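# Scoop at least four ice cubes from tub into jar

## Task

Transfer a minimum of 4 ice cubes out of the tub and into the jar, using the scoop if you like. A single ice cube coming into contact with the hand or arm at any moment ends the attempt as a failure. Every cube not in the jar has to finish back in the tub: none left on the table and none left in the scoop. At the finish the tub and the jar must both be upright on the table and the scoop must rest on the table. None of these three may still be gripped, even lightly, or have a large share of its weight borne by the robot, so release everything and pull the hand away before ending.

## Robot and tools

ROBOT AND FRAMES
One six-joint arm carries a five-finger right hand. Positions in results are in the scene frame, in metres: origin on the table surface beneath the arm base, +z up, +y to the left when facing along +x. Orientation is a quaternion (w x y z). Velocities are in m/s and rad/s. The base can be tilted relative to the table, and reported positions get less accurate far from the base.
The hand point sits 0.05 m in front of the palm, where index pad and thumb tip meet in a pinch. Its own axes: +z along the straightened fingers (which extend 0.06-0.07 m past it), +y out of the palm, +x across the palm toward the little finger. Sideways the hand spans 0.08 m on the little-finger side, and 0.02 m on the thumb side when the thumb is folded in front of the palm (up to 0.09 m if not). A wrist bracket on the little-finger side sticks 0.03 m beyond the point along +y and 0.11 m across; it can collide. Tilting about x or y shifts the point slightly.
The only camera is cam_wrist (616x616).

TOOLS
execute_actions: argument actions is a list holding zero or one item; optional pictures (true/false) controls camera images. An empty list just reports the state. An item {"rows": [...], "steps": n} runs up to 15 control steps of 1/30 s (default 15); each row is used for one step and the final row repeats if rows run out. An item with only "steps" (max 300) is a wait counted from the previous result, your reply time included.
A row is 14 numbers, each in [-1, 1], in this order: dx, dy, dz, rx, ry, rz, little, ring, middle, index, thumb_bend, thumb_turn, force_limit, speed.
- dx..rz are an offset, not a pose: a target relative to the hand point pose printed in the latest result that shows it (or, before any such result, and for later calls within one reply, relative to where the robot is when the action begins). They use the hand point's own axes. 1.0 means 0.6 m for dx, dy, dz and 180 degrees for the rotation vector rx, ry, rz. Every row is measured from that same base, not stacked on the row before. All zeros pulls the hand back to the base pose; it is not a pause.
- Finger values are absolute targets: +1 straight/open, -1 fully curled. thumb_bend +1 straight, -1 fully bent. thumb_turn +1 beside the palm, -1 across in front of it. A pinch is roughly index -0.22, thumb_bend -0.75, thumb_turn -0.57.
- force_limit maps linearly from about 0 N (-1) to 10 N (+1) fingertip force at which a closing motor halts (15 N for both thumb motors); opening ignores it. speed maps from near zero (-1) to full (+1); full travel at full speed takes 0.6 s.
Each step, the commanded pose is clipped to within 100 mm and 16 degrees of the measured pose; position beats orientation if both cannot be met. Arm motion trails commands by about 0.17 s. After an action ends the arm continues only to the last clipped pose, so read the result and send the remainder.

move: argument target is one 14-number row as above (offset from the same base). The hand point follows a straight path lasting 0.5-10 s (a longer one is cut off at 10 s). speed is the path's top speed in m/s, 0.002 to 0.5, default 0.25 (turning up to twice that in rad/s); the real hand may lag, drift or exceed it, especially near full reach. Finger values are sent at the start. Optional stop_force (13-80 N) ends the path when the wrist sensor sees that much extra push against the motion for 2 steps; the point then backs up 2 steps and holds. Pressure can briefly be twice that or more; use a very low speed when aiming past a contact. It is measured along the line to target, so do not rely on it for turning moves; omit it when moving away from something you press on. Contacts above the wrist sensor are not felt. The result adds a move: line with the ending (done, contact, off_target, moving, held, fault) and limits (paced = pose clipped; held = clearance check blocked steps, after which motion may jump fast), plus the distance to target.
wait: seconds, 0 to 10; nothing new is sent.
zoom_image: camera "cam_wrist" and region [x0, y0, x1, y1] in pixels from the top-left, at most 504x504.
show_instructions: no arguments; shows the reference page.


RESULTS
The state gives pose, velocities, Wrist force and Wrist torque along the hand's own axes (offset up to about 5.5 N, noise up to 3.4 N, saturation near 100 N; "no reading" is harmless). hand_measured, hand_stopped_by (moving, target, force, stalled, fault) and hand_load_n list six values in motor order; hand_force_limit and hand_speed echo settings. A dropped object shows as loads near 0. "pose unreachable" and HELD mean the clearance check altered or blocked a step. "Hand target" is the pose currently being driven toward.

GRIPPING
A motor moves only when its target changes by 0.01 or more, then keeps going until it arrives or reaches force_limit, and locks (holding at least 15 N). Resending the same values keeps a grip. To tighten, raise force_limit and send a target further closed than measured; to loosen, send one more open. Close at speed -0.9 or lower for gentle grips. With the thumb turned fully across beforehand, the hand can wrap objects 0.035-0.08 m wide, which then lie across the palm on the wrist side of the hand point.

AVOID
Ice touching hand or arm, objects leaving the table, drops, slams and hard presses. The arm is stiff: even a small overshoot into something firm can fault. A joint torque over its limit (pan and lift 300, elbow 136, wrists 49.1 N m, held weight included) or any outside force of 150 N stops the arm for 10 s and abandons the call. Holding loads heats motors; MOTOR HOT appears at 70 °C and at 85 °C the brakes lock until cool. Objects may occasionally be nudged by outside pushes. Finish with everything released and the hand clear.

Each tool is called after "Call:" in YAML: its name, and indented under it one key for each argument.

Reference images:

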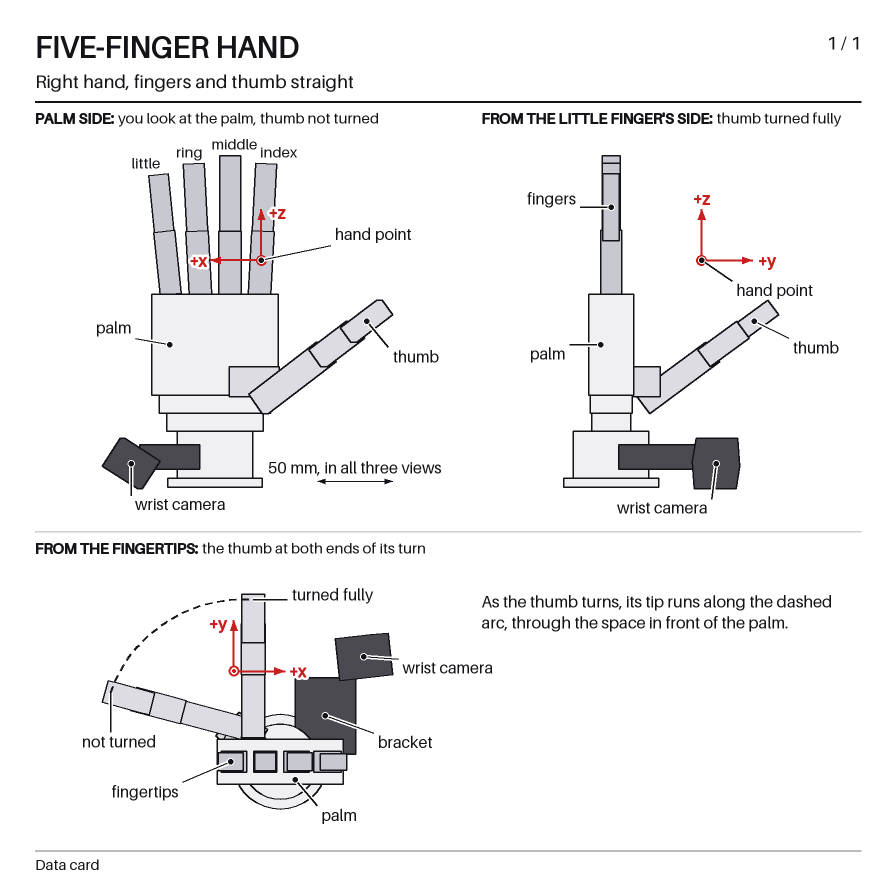

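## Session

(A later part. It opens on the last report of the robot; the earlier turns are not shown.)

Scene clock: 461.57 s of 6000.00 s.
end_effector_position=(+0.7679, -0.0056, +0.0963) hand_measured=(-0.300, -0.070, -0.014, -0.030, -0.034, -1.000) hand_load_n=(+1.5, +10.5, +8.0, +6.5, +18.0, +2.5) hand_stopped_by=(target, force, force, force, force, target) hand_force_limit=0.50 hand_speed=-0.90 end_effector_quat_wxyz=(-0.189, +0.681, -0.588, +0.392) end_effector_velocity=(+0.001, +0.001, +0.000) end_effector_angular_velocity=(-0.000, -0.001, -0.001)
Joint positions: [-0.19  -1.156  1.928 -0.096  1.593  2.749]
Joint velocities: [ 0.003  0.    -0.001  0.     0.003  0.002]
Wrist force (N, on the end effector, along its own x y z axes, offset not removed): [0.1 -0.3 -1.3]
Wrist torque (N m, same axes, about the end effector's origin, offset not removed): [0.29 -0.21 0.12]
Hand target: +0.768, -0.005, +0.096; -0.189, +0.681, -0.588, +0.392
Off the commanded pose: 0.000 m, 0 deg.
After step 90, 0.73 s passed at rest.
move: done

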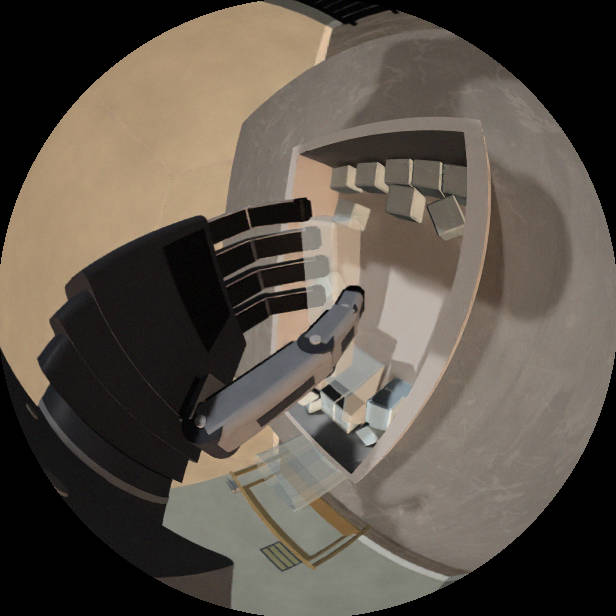

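Call:
move:
  target: [0.013,0.019,0.016,0,-0.0857,0.102,-0.3,-0.45,-0.5,-0.5,-0.55,-1,0.5,-0.9]
  speed: 0.05

Call:
zoom_image:
  camera: "cam_wrist"
  region: [280,310,460,490]

Scene clock: 472.73 s of 6000.00 s.
end_effector_position=(+0.7678, -0.0177, +0.0845) hand_measured=(-0.300, -0.070, -0.014, -0.030, -0.034, -1.000) hand_load_n=(+0.0, +8.0, +6.0, +7.5, +18.0, +5.0) hand_stopped_by=(target, force, force, force, force, target) hand_force_limit=0.50 hand_speed=-0.90 end_effector_quat_wxyz=(-0.325, +0.626, -0.659, +0.263) end_effector_velocity=(+0.000, -0.001, +0.000) end_effector_angular_velocity=(+0.012, -0.000, -0.001)
Joint positions: [-0.359 -1.114  1.915 -0.027  1.211  2.942]
Joint velocities: [-0.005  0.002 -0.002  0.003 -0.011  0.005]
Wrist force (N, on the end effector, along its own x y z axes, offset not removed): [-3.8 0.3 0.7]
Wrist torque (N m, same axes, about the end effector's origin, offset not removed): [-0.05 0.36 -0.46]
Hand target: +0.768, -0.018, +0.084; -0.326, +0.625, -0.659, +0.262
Off the commanded pose: 0.000 m, 0 deg.
After step 90, 3.70 s passed at rest.
move: done

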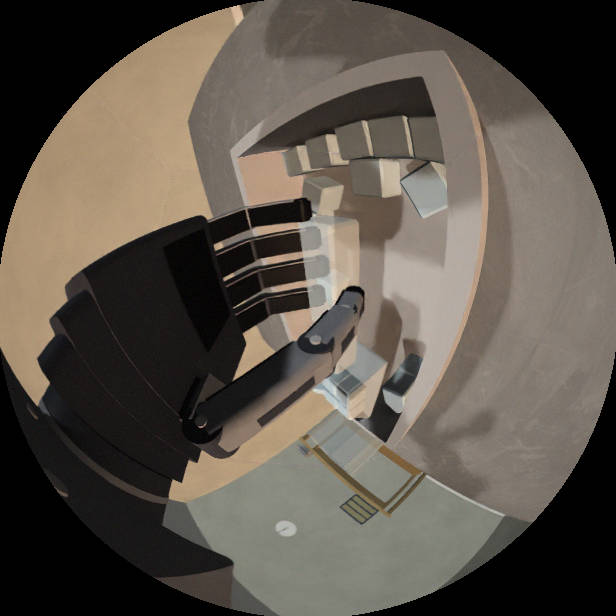

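Region (280, 310, 460, 490) of cam_wrist's 616x616 image, scaled by 2.800, with more detail than that image has.

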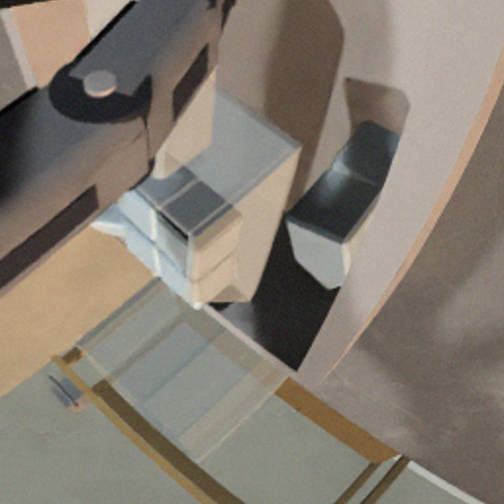

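Call:
move:
  target: [0.055,-0.035,-0.03,0,-0.03,0.036,-0.3,-0.45,-0.5,-0.5,-0.55,-1,0.5,-0.9]
  speed: 0.03

Call:
move:
  target: [-0.057,-0.17,-0.146,0,0,0,-0.3,-0.45,-0.5,-0.5,-0.55,-1,0.5,-0.9]
  speed: 0.07

Call:
zoom_image:
  camera: "cam_wrist"
  region: [290,260,500,470]

Scene clock: 482.03 s of 6000.00 s.
end_effector_position=(+0.7677, -0.0532, +0.1085) hand_measured=(-0.300, -0.070, -0.014, -0.030, -0.034, -1.000) hand_load_n=(+0.0, +8.0, +6.0, +7.5, +18.0, +5.0) hand_stopped_by=(target, force, force, force, force, target) hand_force_limit=0.50 hand_speed=-0.90 end_effector_quat_wxyz=(+0.370, -0.599, +0.677, -0.214) end_effector_velocity=(+0.000, -0.002, +0.002) end_effector_angular_velocity=(+0.007, -0.001, +0.001)
Joint positions: [-0.46  -1.107  1.879  0.056  1.049  2.966]
Joint velocities: [-0.005  0.    -0.003  0.005 -0.008 -0.   ]
Wrist force (N, on the end effector, along its own x y z axes, offset not removed): [-1.6 1.8 0.9]
Wrist torque (N m, same axes, about the end effector's origin, offset not removed): [0.24 0.13 -0.36]
Hand target: +0.768, -0.053, +0.109; +0.370, -0.599, +0.677, -0.214
Off the commanded pose: 0.000 m, 0 deg.
After step 110, 2.93 s passed at rest.
move: done

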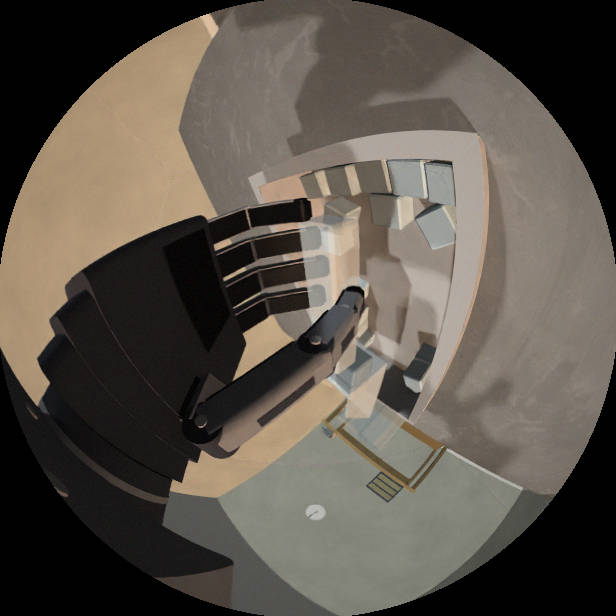

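Scene clock: 484.43 s of 6000.00 s.
end_effector_position=(+0.7680, -0.0528, +0.2470) hand_measured=(-0.300, -0.070, -0.014, -0.030, -0.034, -1.000) hand_load_n=(+0.0, +8.0, +6.0, +7.5, +18.0, +5.0) hand_stopped_by=(target, force, force, force, force, target) hand_force_limit=0.50 hand_speed=-0.90 end_effector_quat_wxyz=(+0.370, -0.599, +0.677, -0.214) end_effector_velocity=(+0.001, -0.001, +0.002) end_effector_angular_velocity=(+0.000, -0.000, -0.001)
Joint positions: [-0.458 -1.249  1.787  0.288  1.05   2.968]
Joint velocities: [-0.    -0.    -0.004  0.003 -0.     0.001]
Wrist force (N, on the end effector, along its own x y z axes, offset not removed): [-1.1 2.2 -1.5]
Wrist torque (N m, same axes, about the end effector's origin, offset not removed): [0.40 0.08 -0.22]
Hand target: +0.768, -0.053, +0.247; +0.370, -0.599, +0.677, -0.214
Off the commanded pose: 0.000 m, 0 deg.
move: done

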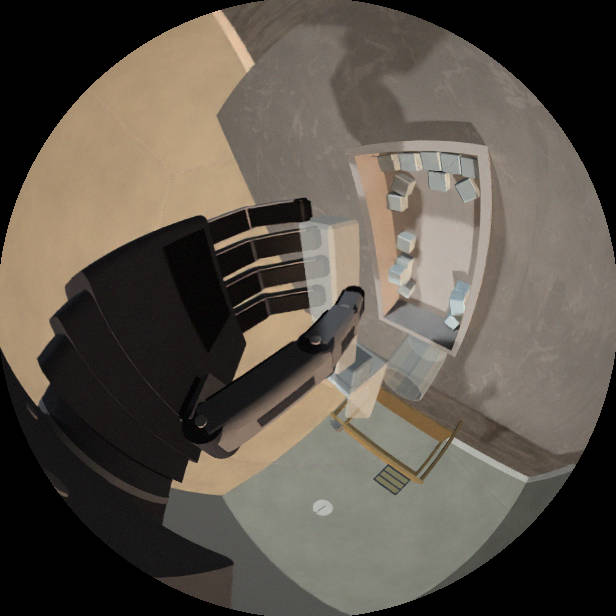

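Region (290, 260, 500, 470) of cam_wrist's 616x616 image, scaled by 2.400, with more detail than that image has.

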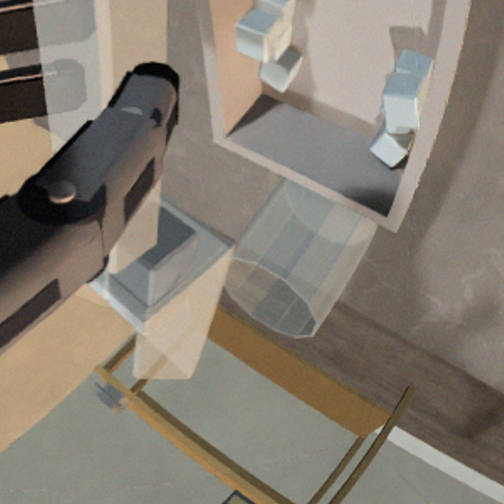

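Call:
move:
  target: [-0.17,0.026,0.037,0,0.032,-0.038,-0.3,-0.45,-0.5,-0.5,-0.55,-1,0.5,-0.9]
  speed: 0.06

Call:
zoom_image:
  camera: "cam_wrist"
  region: [300,290,480,470]

Scene clock: 504.13 s of 6000.00 s.
end_effector_position=(+0.7753, +0.0524, +0.2466) hand_measured=(-0.300, -0.070, -0.014, -0.030, -0.034, -1.000) hand_load_n=(+0.0, +8.0, +6.0, +7.5, +18.0, +5.0) hand_stopped_by=(target, force, force, force, force, target) hand_force_limit=0.50 hand_speed=-0.90 end_effector_quat_wxyz=(-0.322, +0.627, -0.658, +0.266) end_effector_velocity=(+0.000, +0.002, +0.000) end_effector_angular_velocity=(-0.004, -0.001, +0.001)
Joint positions: [-0.238 -1.284  1.801  0.228  1.305  3.023]
Joint velocities: [ 0.005 -0.001 -0.    -0.002  0.005 -0.   ]
Wrist force (N, on the end effector, along its own x y z axes, offset not removed): [-4.7 0.6 1.6]
Wrist torque (N m, same axes, about the end effector's origin, offset not removed): [0.06 0.57 -0.47]
Hand target: +0.775, +0.053, +0.247; -0.322, +0.627, -0.658, +0.266
Off the commanded pose: 0.000 m, 0 deg.
After step 90, 14.53 s passed at rest.
move: done

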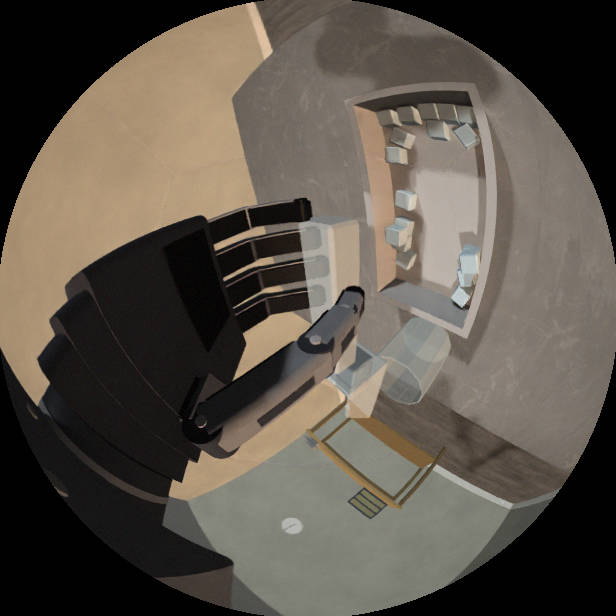

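Region (300, 290, 480, 470) of cam_wrist's 616x616 image, scaled by 2.800, with more detail than that image has.

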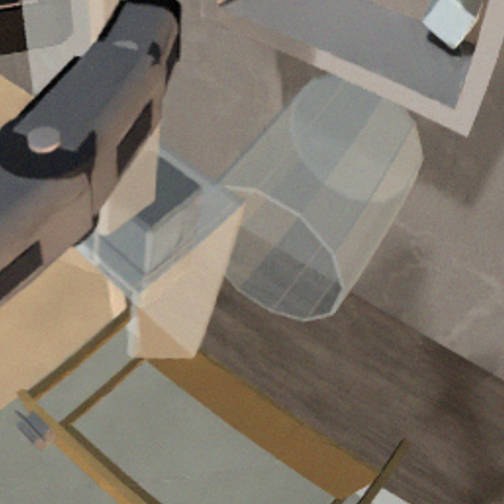

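Call:
move:
  target: [0.005,0.071,0.007,0,0,0,-0.3,-0.45,-0.5,-0.5,-0.55,-1,0.5,-0.9]
  speed: 0.04

Call:
zoom_image:
  camera: "cam_wrist"
  region: [300,290,480,470]

Scene clock: 522.40 s of 6000.00 s.
end_effector_position=(+0.7508, +0.0527, +0.2116) hand_measured=(-0.300, -0.070, -0.014, -0.030, -0.034, -1.000) hand_load_n=(+0.0, +8.0, +6.0, +7.5, +18.0, +5.0) hand_stopped_by=(target, force, force, force, force, target) hand_force_limit=0.50 hand_speed=-0.90 end_effector_quat_wxyz=(-0.322, +0.627, -0.658, +0.266) end_effector_velocity=(-0.001, +0.000, -0.001) end_effector_angular_velocity=(-0.000, -0.001, +0.000)
Joint positions: [-0.25  -1.289  1.881  0.156  1.296  3.015]
Joint velocities: [-0.    -0.001  0.003 -0.003 -0.    -0.   ]
Wrist force (N, on the end effector, along its own x y z axes, offset not removed): [-3.6 1.3 -0.2]
Wrist torque (N m, same axes, about the end effector's origin, offset not removed): [0.24 0.51 -0.39]
Hand target: +0.751, +0.053, +0.211; -0.322, +0.627, -0.658, +0.266
Off the commanded pose: 0.000 m, 0 deg.
After step 90, 13.83 s passed at rest.
move: done

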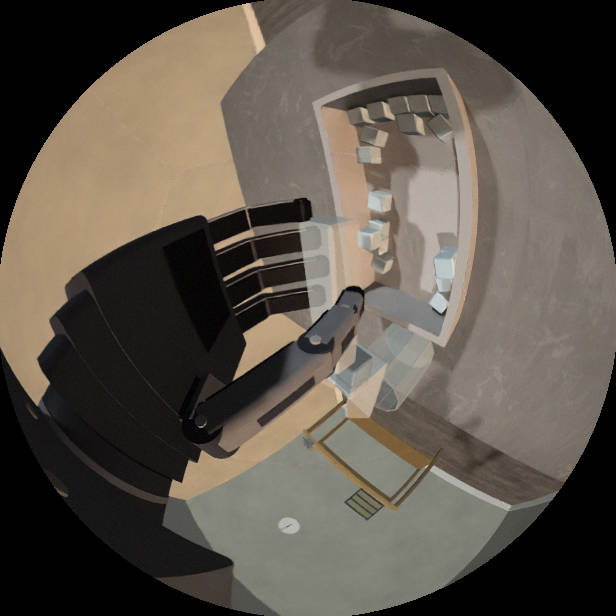

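Region (300, 290, 480, 470) of cam_wrist's 616x616 image, scaled by 2.800, with more detail than that image has.

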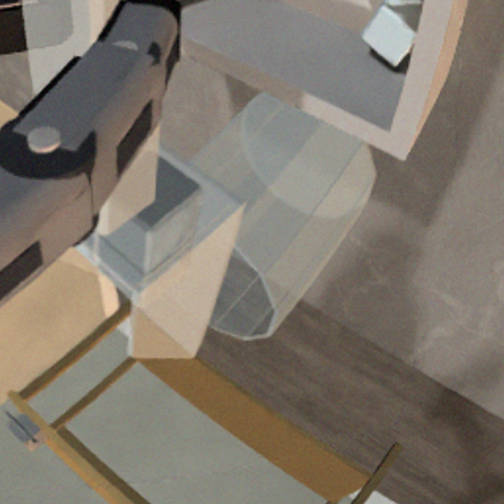

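Call:
move:
  target: [0.003,0.0225,0.0197,0,0,0,-0.3,-0.45,-0.5,-0.5,-0.55,-1,0.5,-0.9]
  speed: 0.02

Call:
zoom_image:
  camera: "cam_wrist"
  region: [310,330,430,450]

Scene clock: 530.13 s of 6000.00 s.
end_effector_position=(+0.7509, +0.0525, +0.1938) hand_measured=(-0.300, -0.070, -0.014, -0.030, -0.034, -1.000) hand_load_n=(+0.0, +8.0, +6.0, +7.5, +18.0, +5.0) hand_stopped_by=(target, force, force, force, force, target) hand_force_limit=0.50 hand_speed=-0.90 end_effector_quat_wxyz=(-0.322, +0.627, -0.658, +0.266) end_effector_velocity=(+0.001, -0.001, -0.002) end_effector_angular_velocity=(-0.001, -0.002, -0.000)
Joint positions: [-0.25  -1.272  1.895  0.124  1.296  3.015]
Joint velocities: [-0.     0.003  0.    -0.005 -0.    -0.   ]
Wrist force (N, on the end effector, along its own x y z axes, offset not removed): [-2.8 2.2 2.1]
Wrist torque (N m, same axes, about the end effector's origin, offset not removed): [0.21 0.26 -0.31]
Hand target: +0.751, +0.052, +0.194; -0.322, +0.627, -0.658, +0.266
Off the commanded pose: 0.000 m, 0 deg.
After step 90, 3.53 s passed at rest.
move: done

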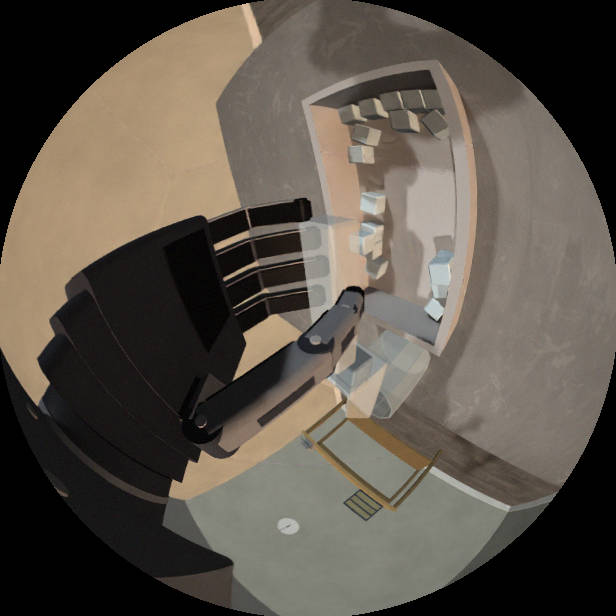

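Region (310, 330, 430, 450) of cam_wrist's 616x616 image, scaled by 4.200, with more detail than that image has.

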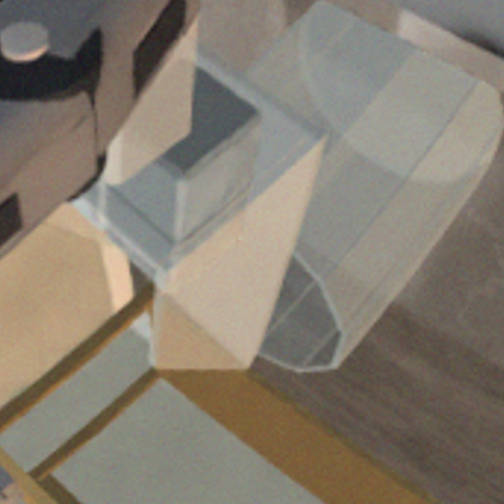

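Call:
move:
  target: [-0.016,-0.125,-0.109,0,-0.018,0.021,-0.3,-0.45,-0.5,-0.5,-0.55,-1,0.5,-0.9]
  speed: 0.08

Call:
move:
  target: [-0.475,-0.043,0.184,0,0,0,-0.3,-0.45,-0.5,-0.5,-0.55,-1,0.5,-0.9]
  speed: 0.1

Call:
zoom_image:
  camera: "cam_wrist"
  region: [376,60,616,300]

Scene clock: 545.30 s of 6000.00 s.
end_effector_position=(+0.7504, +0.0530, +0.2936) hand_measured=(-0.300, -0.070, -0.014, -0.030, -0.034, -1.000) hand_load_n=(+0.0, +8.0, +6.0, +7.5, +18.0, +5.0) hand_stopped_by=(target, force, force, force, force, target) hand_force_limit=0.50 hand_speed=-0.90 end_effector_quat_wxyz=(+0.349, -0.612, +0.668, -0.237) end_effector_velocity=(+0.001, -0.000, +0.002) end_effector_angular_velocity=(+0.001, -0.001, -0.000)
Joint positions: [-0.281 -1.352  1.81   0.303  1.218  3.057]
Joint velocities: [-0.001 -0.001 -0.003  0.003 -0.001  0.001]
Wrist force (N, on the end effector, along its own x y z axes, offset not removed): [-2.9 2.2 0.8]
Wrist torque (N m, same axes, about the end effector's origin, offset not removed): [0.30 0.28 -0.33]
Hand target: +0.750, +0.053, +0.294; +0.349, -0.612, +0.668, -0.237
Off the commanded pose: 0.000 m, 0 deg.
After step 90, 10.47 s passed at rest.
move: done

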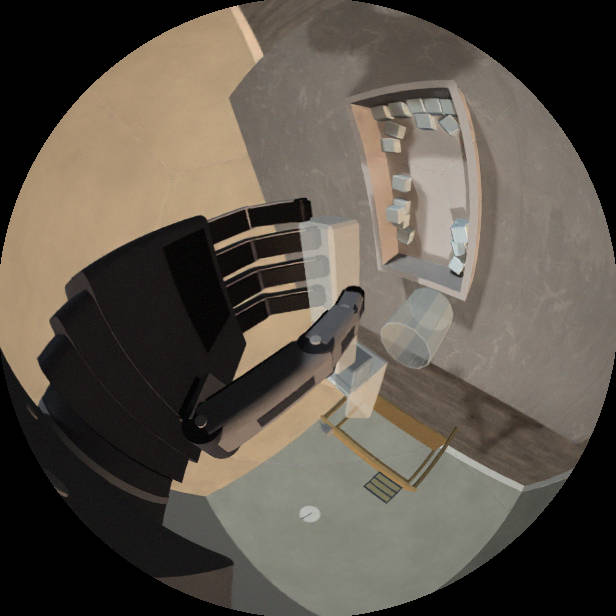

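Scene clock: 548.83 s of 6000.00 s.
end_effector_position=(+0.8522, +0.3422, +0.2925) hand_measured=(-0.300, -0.070, -0.014, -0.030, -0.034, -1.000) hand_load_n=(+0.0, +8.0, +6.0, +7.5, +18.0, +5.0) hand_stopped_by=(target, force, force, force, force, target) hand_force_limit=0.50 hand_speed=-0.90 end_effector_quat_wxyz=(+0.350, -0.612, +0.668, -0.237) end_effector_velocity=(+0.001, +0.002, +0.000) end_effector_angular_velocity=(-0.001, +0.000, +0.000)
Joint positions: [ 0.186 -1.122  1.486  0.339  1.567  3.373]
Joint velocities: [ 0.003  0.003 -0.005  0.002  0.002  0.001]
Wrist force (N, on the end effector, along its own x y z axes, offset not removed): [-2.6 2.3 1.0]
Wrist torque (N m, same axes, about the end effector's origin, offset not removed): [0.37 0.25 -0.35]
Hand target: +0.852, +0.342, +0.293; +0.350, -0.612, +0.668, -0.237
Off the commanded pose: 0.001 m, 0 deg.
move: done

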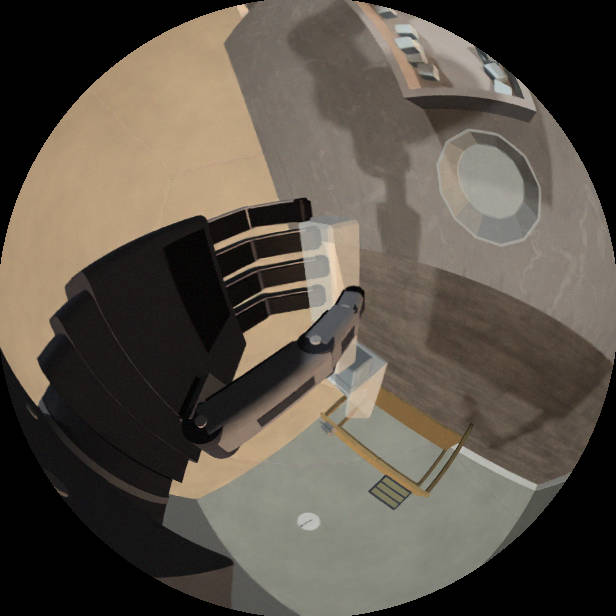

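Region (376, 60, 616, 300) of cam_wrist's 616x616 image, scaled by 2.100, with more detail than that image has.

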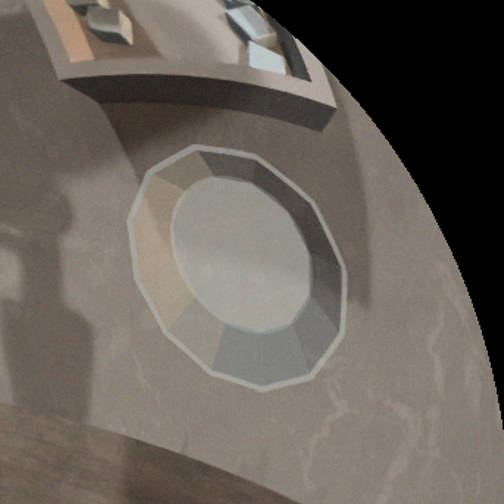

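Call:
move:
  target: [0.465,0.152,-0.074,0,0.0214,-0.0255,-0.3,-0.45,-0.5,-0.5,-0.55,-1,0.5,-0.9]
  speed: 0.1

Call:
move:
  target: [-0.02,-0.006,-0.005,0,0.057,-0.068,-0.3,-0.45,-0.5,-0.5,-0.55,-1,0.5,-0.9]
  speed: 0.03

Call:
zoom_image:
  camera: "cam_wrist"
  region: [290,330,450,490]

Scene clock: 562.20 s of 6000.00 s.
end_effector_position=(+0.7578, +0.0753, +0.2035) hand_measured=(-0.300, -0.070, -0.014, -0.030, -0.034, -1.000) hand_load_n=(+0.0, +8.0, +6.0, +7.5, +18.0, +5.0) hand_stopped_by=(target, force, force, force, force, target) hand_force_limit=0.50 hand_speed=-0.90 end_effector_quat_wxyz=(-0.317, +0.630, -0.655, +0.272) end_effector_velocity=(-0.001, -0.002, -0.001) end_effector_angular_velocity=(-0.001, -0.000, +0.001)
Joint positions: [-0.202 -1.273  1.872  0.138  1.342  3.035]
Joint velocities: [-0.003 -0.     0.002 -0.001 -0.002 -0.004]
Wrist force (N, on the end effector, along its own x y z axes, offset not removed): [-2.2 0.5 1.9]
Wrist torque (N m, same axes, about the end effector's origin, offset not removed): [-0.04 0.14 -0.32]
Hand target: +0.758, +0.075, +0.203; -0.317, +0.630, -0.655, +0.272
Off the commanded pose: 0.000 m, 0 deg.
After step 90, 6.93 s passed at rest.
move: done

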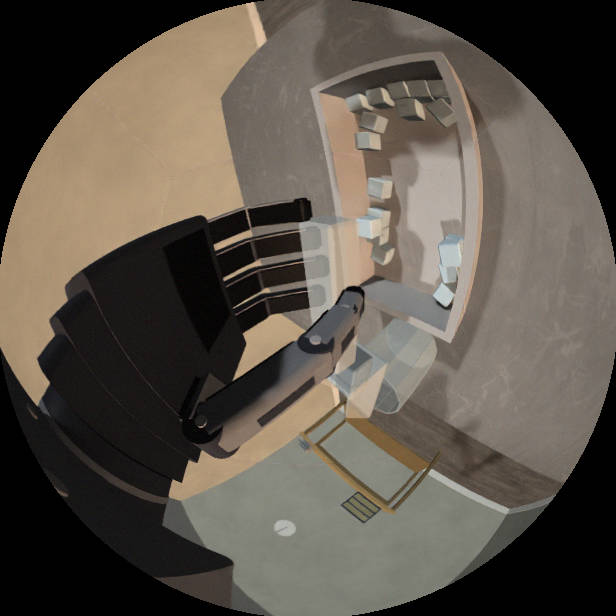

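Scene clock: 567.07 s of 6000.00 s.
end_effector_position=(+0.7579, +0.0869, +0.2092) hand_measured=(-0.300, -0.070, -0.014, -0.030, -0.034, -1.000) hand_load_n=(+0.5, +8.0, +6.0, +7.0, +18.0, +4.5) hand_stopped_by=(target, force, force, force, force, target) hand_force_limit=0.50 hand_speed=-0.90 end_effector_quat_wxyz=(-0.227, +0.669, -0.610, +0.359) end_effector_velocity=(+0.000, +0.001, +0.000) end_effector_angular_velocity=(-0.011, +0.000, +0.001)
Joint positions: [-0.078 -1.278  1.852  0.126  1.611  2.907]
Joint velocities: [ 0.005  0.001 -0.001 -0.     0.01  -0.006]
Wrist force (N, on the end effector, along its own x y z axes, offset not removed): [-3.2 2.4 -1.2]
Wrist torque (N m, same axes, about the end effector's origin, offset not removed): [0.51 0.34 -0.31]
Hand target: +0.758, +0.087, +0.209; -0.227, +0.669, -0.610, +0.359
Off the commanded pose: 0.000 m, 0 deg.
move: done

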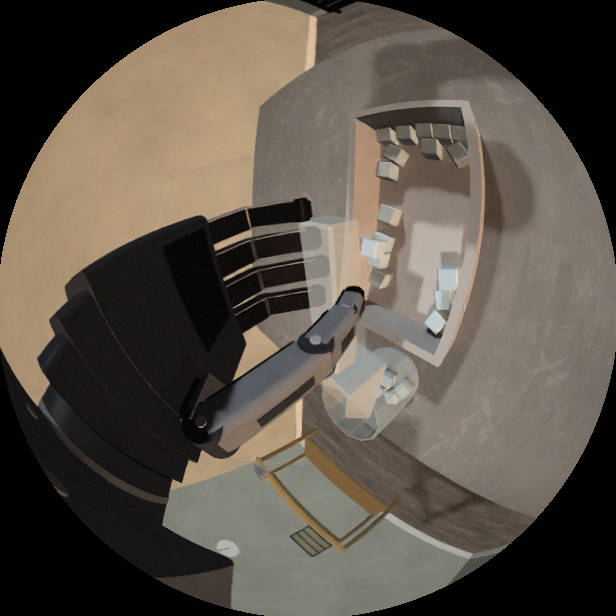

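Region (290, 330, 450, 490) of cam_wrist's 616x616 image, scaled by 3.150, with more detail than that image has.

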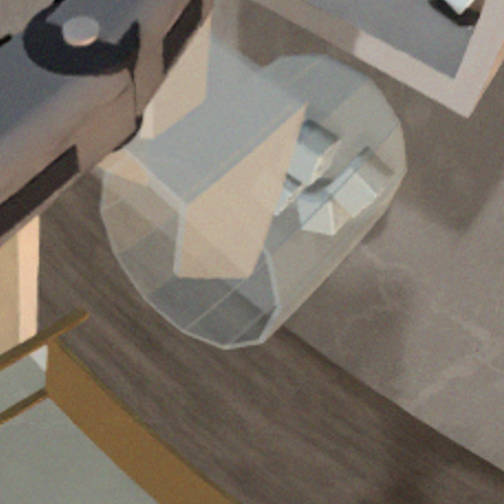

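Call:
move:
  target: [0,-0.02,-0.017,0,-0.048,0.057,-0.3,-0.45,-0.5,-0.5,-0.55,-1,0.5,-0.9]
  speed: 0.15

Call:
zoom_image:
  camera: "cam_wrist"
  region: [320,290,480,450]

Call:
move:
  target: [0.15,0.22,-0.253,0,0,0,-0.3,-0.45,-0.5,-0.5,-0.55,-1,0.5,-0.9]

Call:
move:
  target: [0,0.223,0.194,0,0,0,-0.3,-0.45,-0.5,-0.5,-0.55,-1,0.5,-0.9]
  speed: 0.12

Call:
move:
  target: [0,0,0,0,0,0,0.55,0.55,0.55,0.55,0.3,-1,0.5,-0.5]

Call:
move:
  target: [0,-0.2,-0.2,0,0,0,0.55,0.55,0.55,0.55,0.3,-1,0.5,-0.5]

Scene clock: 581.00 s of 6000.00 s.
end_effector_position=(+0.7581, +0.0900, +0.2245) hand_measured=(-0.300, -0.070, -0.014, -0.030, -0.034, -1.000) hand_load_n=(+0.5, +8.0, +6.0, +7.0, +18.0, +4.5) hand_stopped_by=(target, force, force, force, force, target) hand_force_limit=0.50 hand_speed=-0.90 end_effector_quat_wxyz=(-0.303, +0.637, -0.648, +0.286) end_effector_velocity=(+0.001, +0.001, +0.001) end_effector_angular_velocity=(+0.012, -0.001, +0.001)
Joint positions: [-0.16  -1.293  1.85   0.172  1.401  3.029]
Joint velocities: [-0.004 -0.    -0.001  0.002 -0.012  0.006]
Wrist force (N, on the end effector, along its own x y z axes, offset not removed): [-3.0 0.8 0.3]
Wrist torque (N m, same axes, about the end effector's origin, offset not removed): [0.20 0.24 -0.33]
Hand target: +0.758, +0.090, +0.225; -0.303, +0.637, -0.648, +0.286
Off the commanded pose: 0.000 m, 0 deg.
After step 90, 9.73 s passed at rest.
move: done

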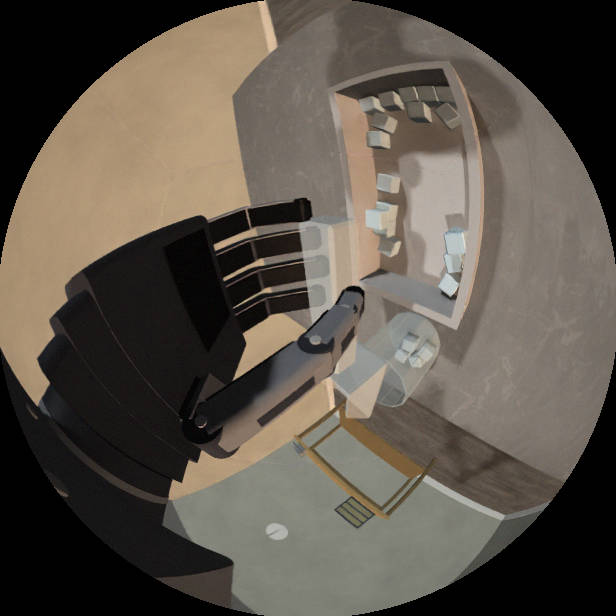

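Region (320, 290, 480, 450) of cam_wrist's 616x616 image, scaled by 3.150, with more detail than that image has.

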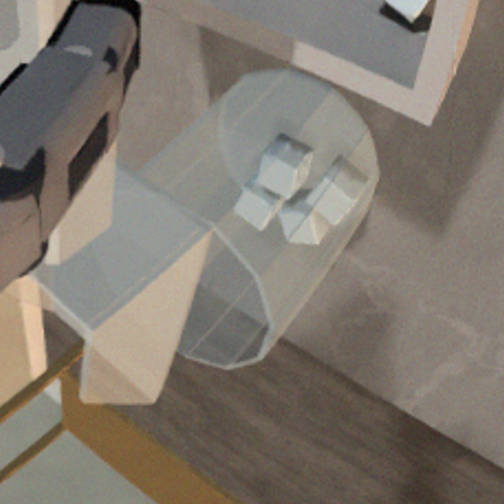

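Scene clock: 582.53 s of 6000.00 s.
end_effector_position=(+0.5567, +0.0006, +0.2210) hand_measured=(-0.300, -0.070, -0.014, -0.030, -0.034, -1.000) hand_load_n=(+0.5, +8.0, +6.0, +7.0, +18.0, +4.5) hand_stopped_by=(target, force, force, force, force, target) hand_force_limit=0.50 hand_speed=-0.90 end_effector_quat_wxyz=(-0.303, +0.637, -0.648, +0.286) end_effector_velocity=(-0.001, -0.001, +0.001) end_effector_angular_velocity=(-0.001, -0.001, +0.001)
Joint positions: [-0.499 -1.605  2.229  0.177  1.156  2.785]
Joint velocities: [-0.005 -0.003  0.001  0.003 -0.004 -0.005]
Wrist force (N, on the end effector, along its own x y z axes, offset not removed): [-1.6 -0.4 1.4]
Wrist torque (N m, same axes, about the end effector's origin, offset not removed): [-0.09 0.03 -0.25]
Hand target: +0.557, +0.000, +0.221; -0.303, +0.637, -0.648, +0.286
Off the commanded pose: 0.000 m, 0 deg.
move: done

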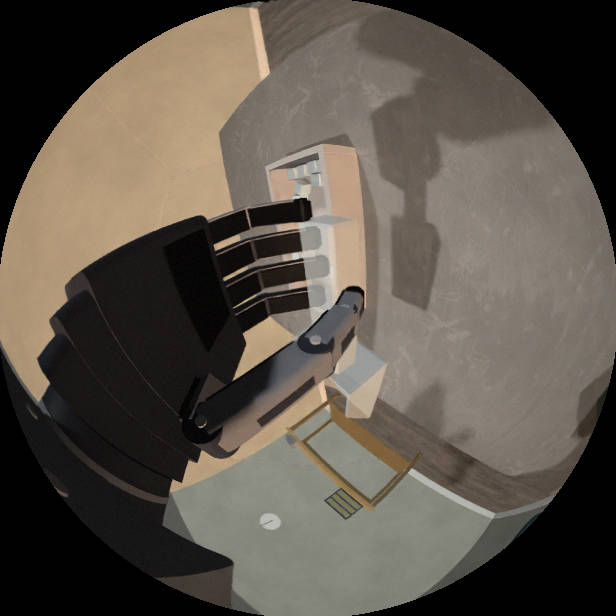

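Scene clock: 584.50 s of 6000.00 s.
end_effector_position=(+0.5575, +0.0055, +0.0438) hand_measured=(-0.300, -0.070, -0.014, -0.030, -0.034, -1.000) hand_load_n=(+0.5, +8.0, +6.0, +7.0, +18.0, +4.5) hand_stopped_by=(target, force, force, force, force, target) hand_force_limit=0.50 hand_speed=-0.90 end_effector_quat_wxyz=(-0.303, +0.637, -0.648, +0.286) end_effector_velocity=(+0.000, -0.000, -0.002) end_effector_angular_velocity=(-0.001, +0.000, +0.001)
Joint positions: [-0.487 -1.321  2.358 -0.24   1.164  2.794]
Joint velocities: [ 0.001  0.004 -0.    -0.004  0.    -0.001]
Wrist force (N, on the end effector, along its own x y z axes, offset not removed): [-3.1 0.7 1.4]
Wrist torque (N m, same axes, about the end effector's origin, offset not removed): [0.18 0.34 -0.31]
Hand target: +0.558, +0.006, +0.044; -0.303, +0.637, -0.648, +0.286
Off the commanded pose: 0.000 m, 0 deg.
move: done

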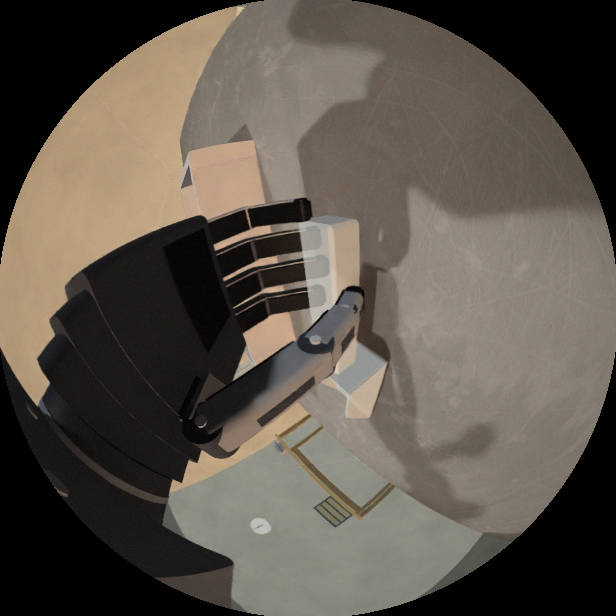

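Scene clock: 585.80 s of 6000.00 s.
end_effector_position=(+0.5575, +0.0055, +0.0438) hand_measured=(+0.550, +0.550, +0.550, +0.550, +0.300, -1.000) hand_load_n=(+0.0, +0.0, +0.0, +0.0, +0.0, +0.0) hand_stopped_by=(target, target, target, target, target, target) hand_force_limit=0.50 hand_speed=-0.50 end_effector_quat_wxyz=(-0.303, +0.637, -0.648, +0.286) end_effector_velocity=(+0.000, -0.000, +0.000) end_effector_angular_velocity=(-0.001, -0.001, +0.001)
Joint positions: [-0.487 -1.321  2.358 -0.24   1.164  2.794]
Joint velocities: [ 0.     0.    -0.001 -0.001  0.    -0.   ]
Wrist force (N, on the end effector, along its own x y z axes, offset not removed): [-5.6 -0.5 -0.9]
Wrist torque (N m, same axes, about the end effector's origin, offset not removed): [0.05 0.69 -0.50]
Hand target: +0.558, +0.006, +0.044; -0.303, +0.637, -0.648, +0.286
Off the commanded pose: 0.000 m, 0 deg.
move: done

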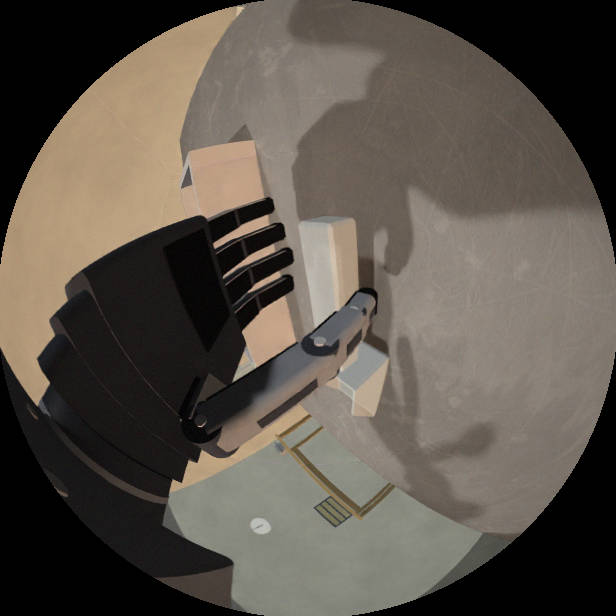

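Scene clock: 587.10 s of 6000.00 s.
end_effector_position=(+0.5450, +0.0009, +0.2129) hand_measured=(+0.550, +0.550, +0.550, +0.550, +0.300, -1.000) hand_load_n=(+0.0, +0.0, +0.0, +0.0, +0.0, +0.0) hand_stopped_by=(target, target, target, target, target, target) hand_force_limit=0.50 hand_speed=-0.50 end_effector_quat_wxyz=(-0.303, +0.637, -0.648, +0.286) end_effector_velocity=(-0.001, +0.000, +0.002) end_effector_angular_velocity=(+0.000, +0.001, +0.000)
Joint positions: [-0.516 -1.616  2.257  0.164  1.144  2.771]
Joint velocities: [-0.001 -0.004 -0.001  0.006 -0.001 -0.001]
Wrist force (N, on the end effector, along its own x y z axes, offset not removed): [-1.0 -0.4 0.7]
Wrist torque (N m, same axes, about the end effector's origin, offset not removed): [0.02 -0.07 -0.22]
Hand target: +0.545, +0.001, +0.213; -0.303, +0.637, -0.648, +0.286
Off the commanded pose: 0.000 m, 0 deg.
move: done

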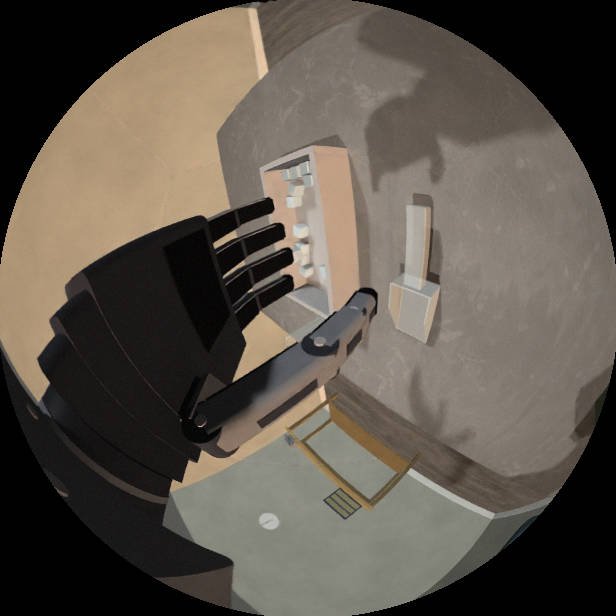

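Call:
finished_scene:
  scene: 1

The scene is finished: the task was done.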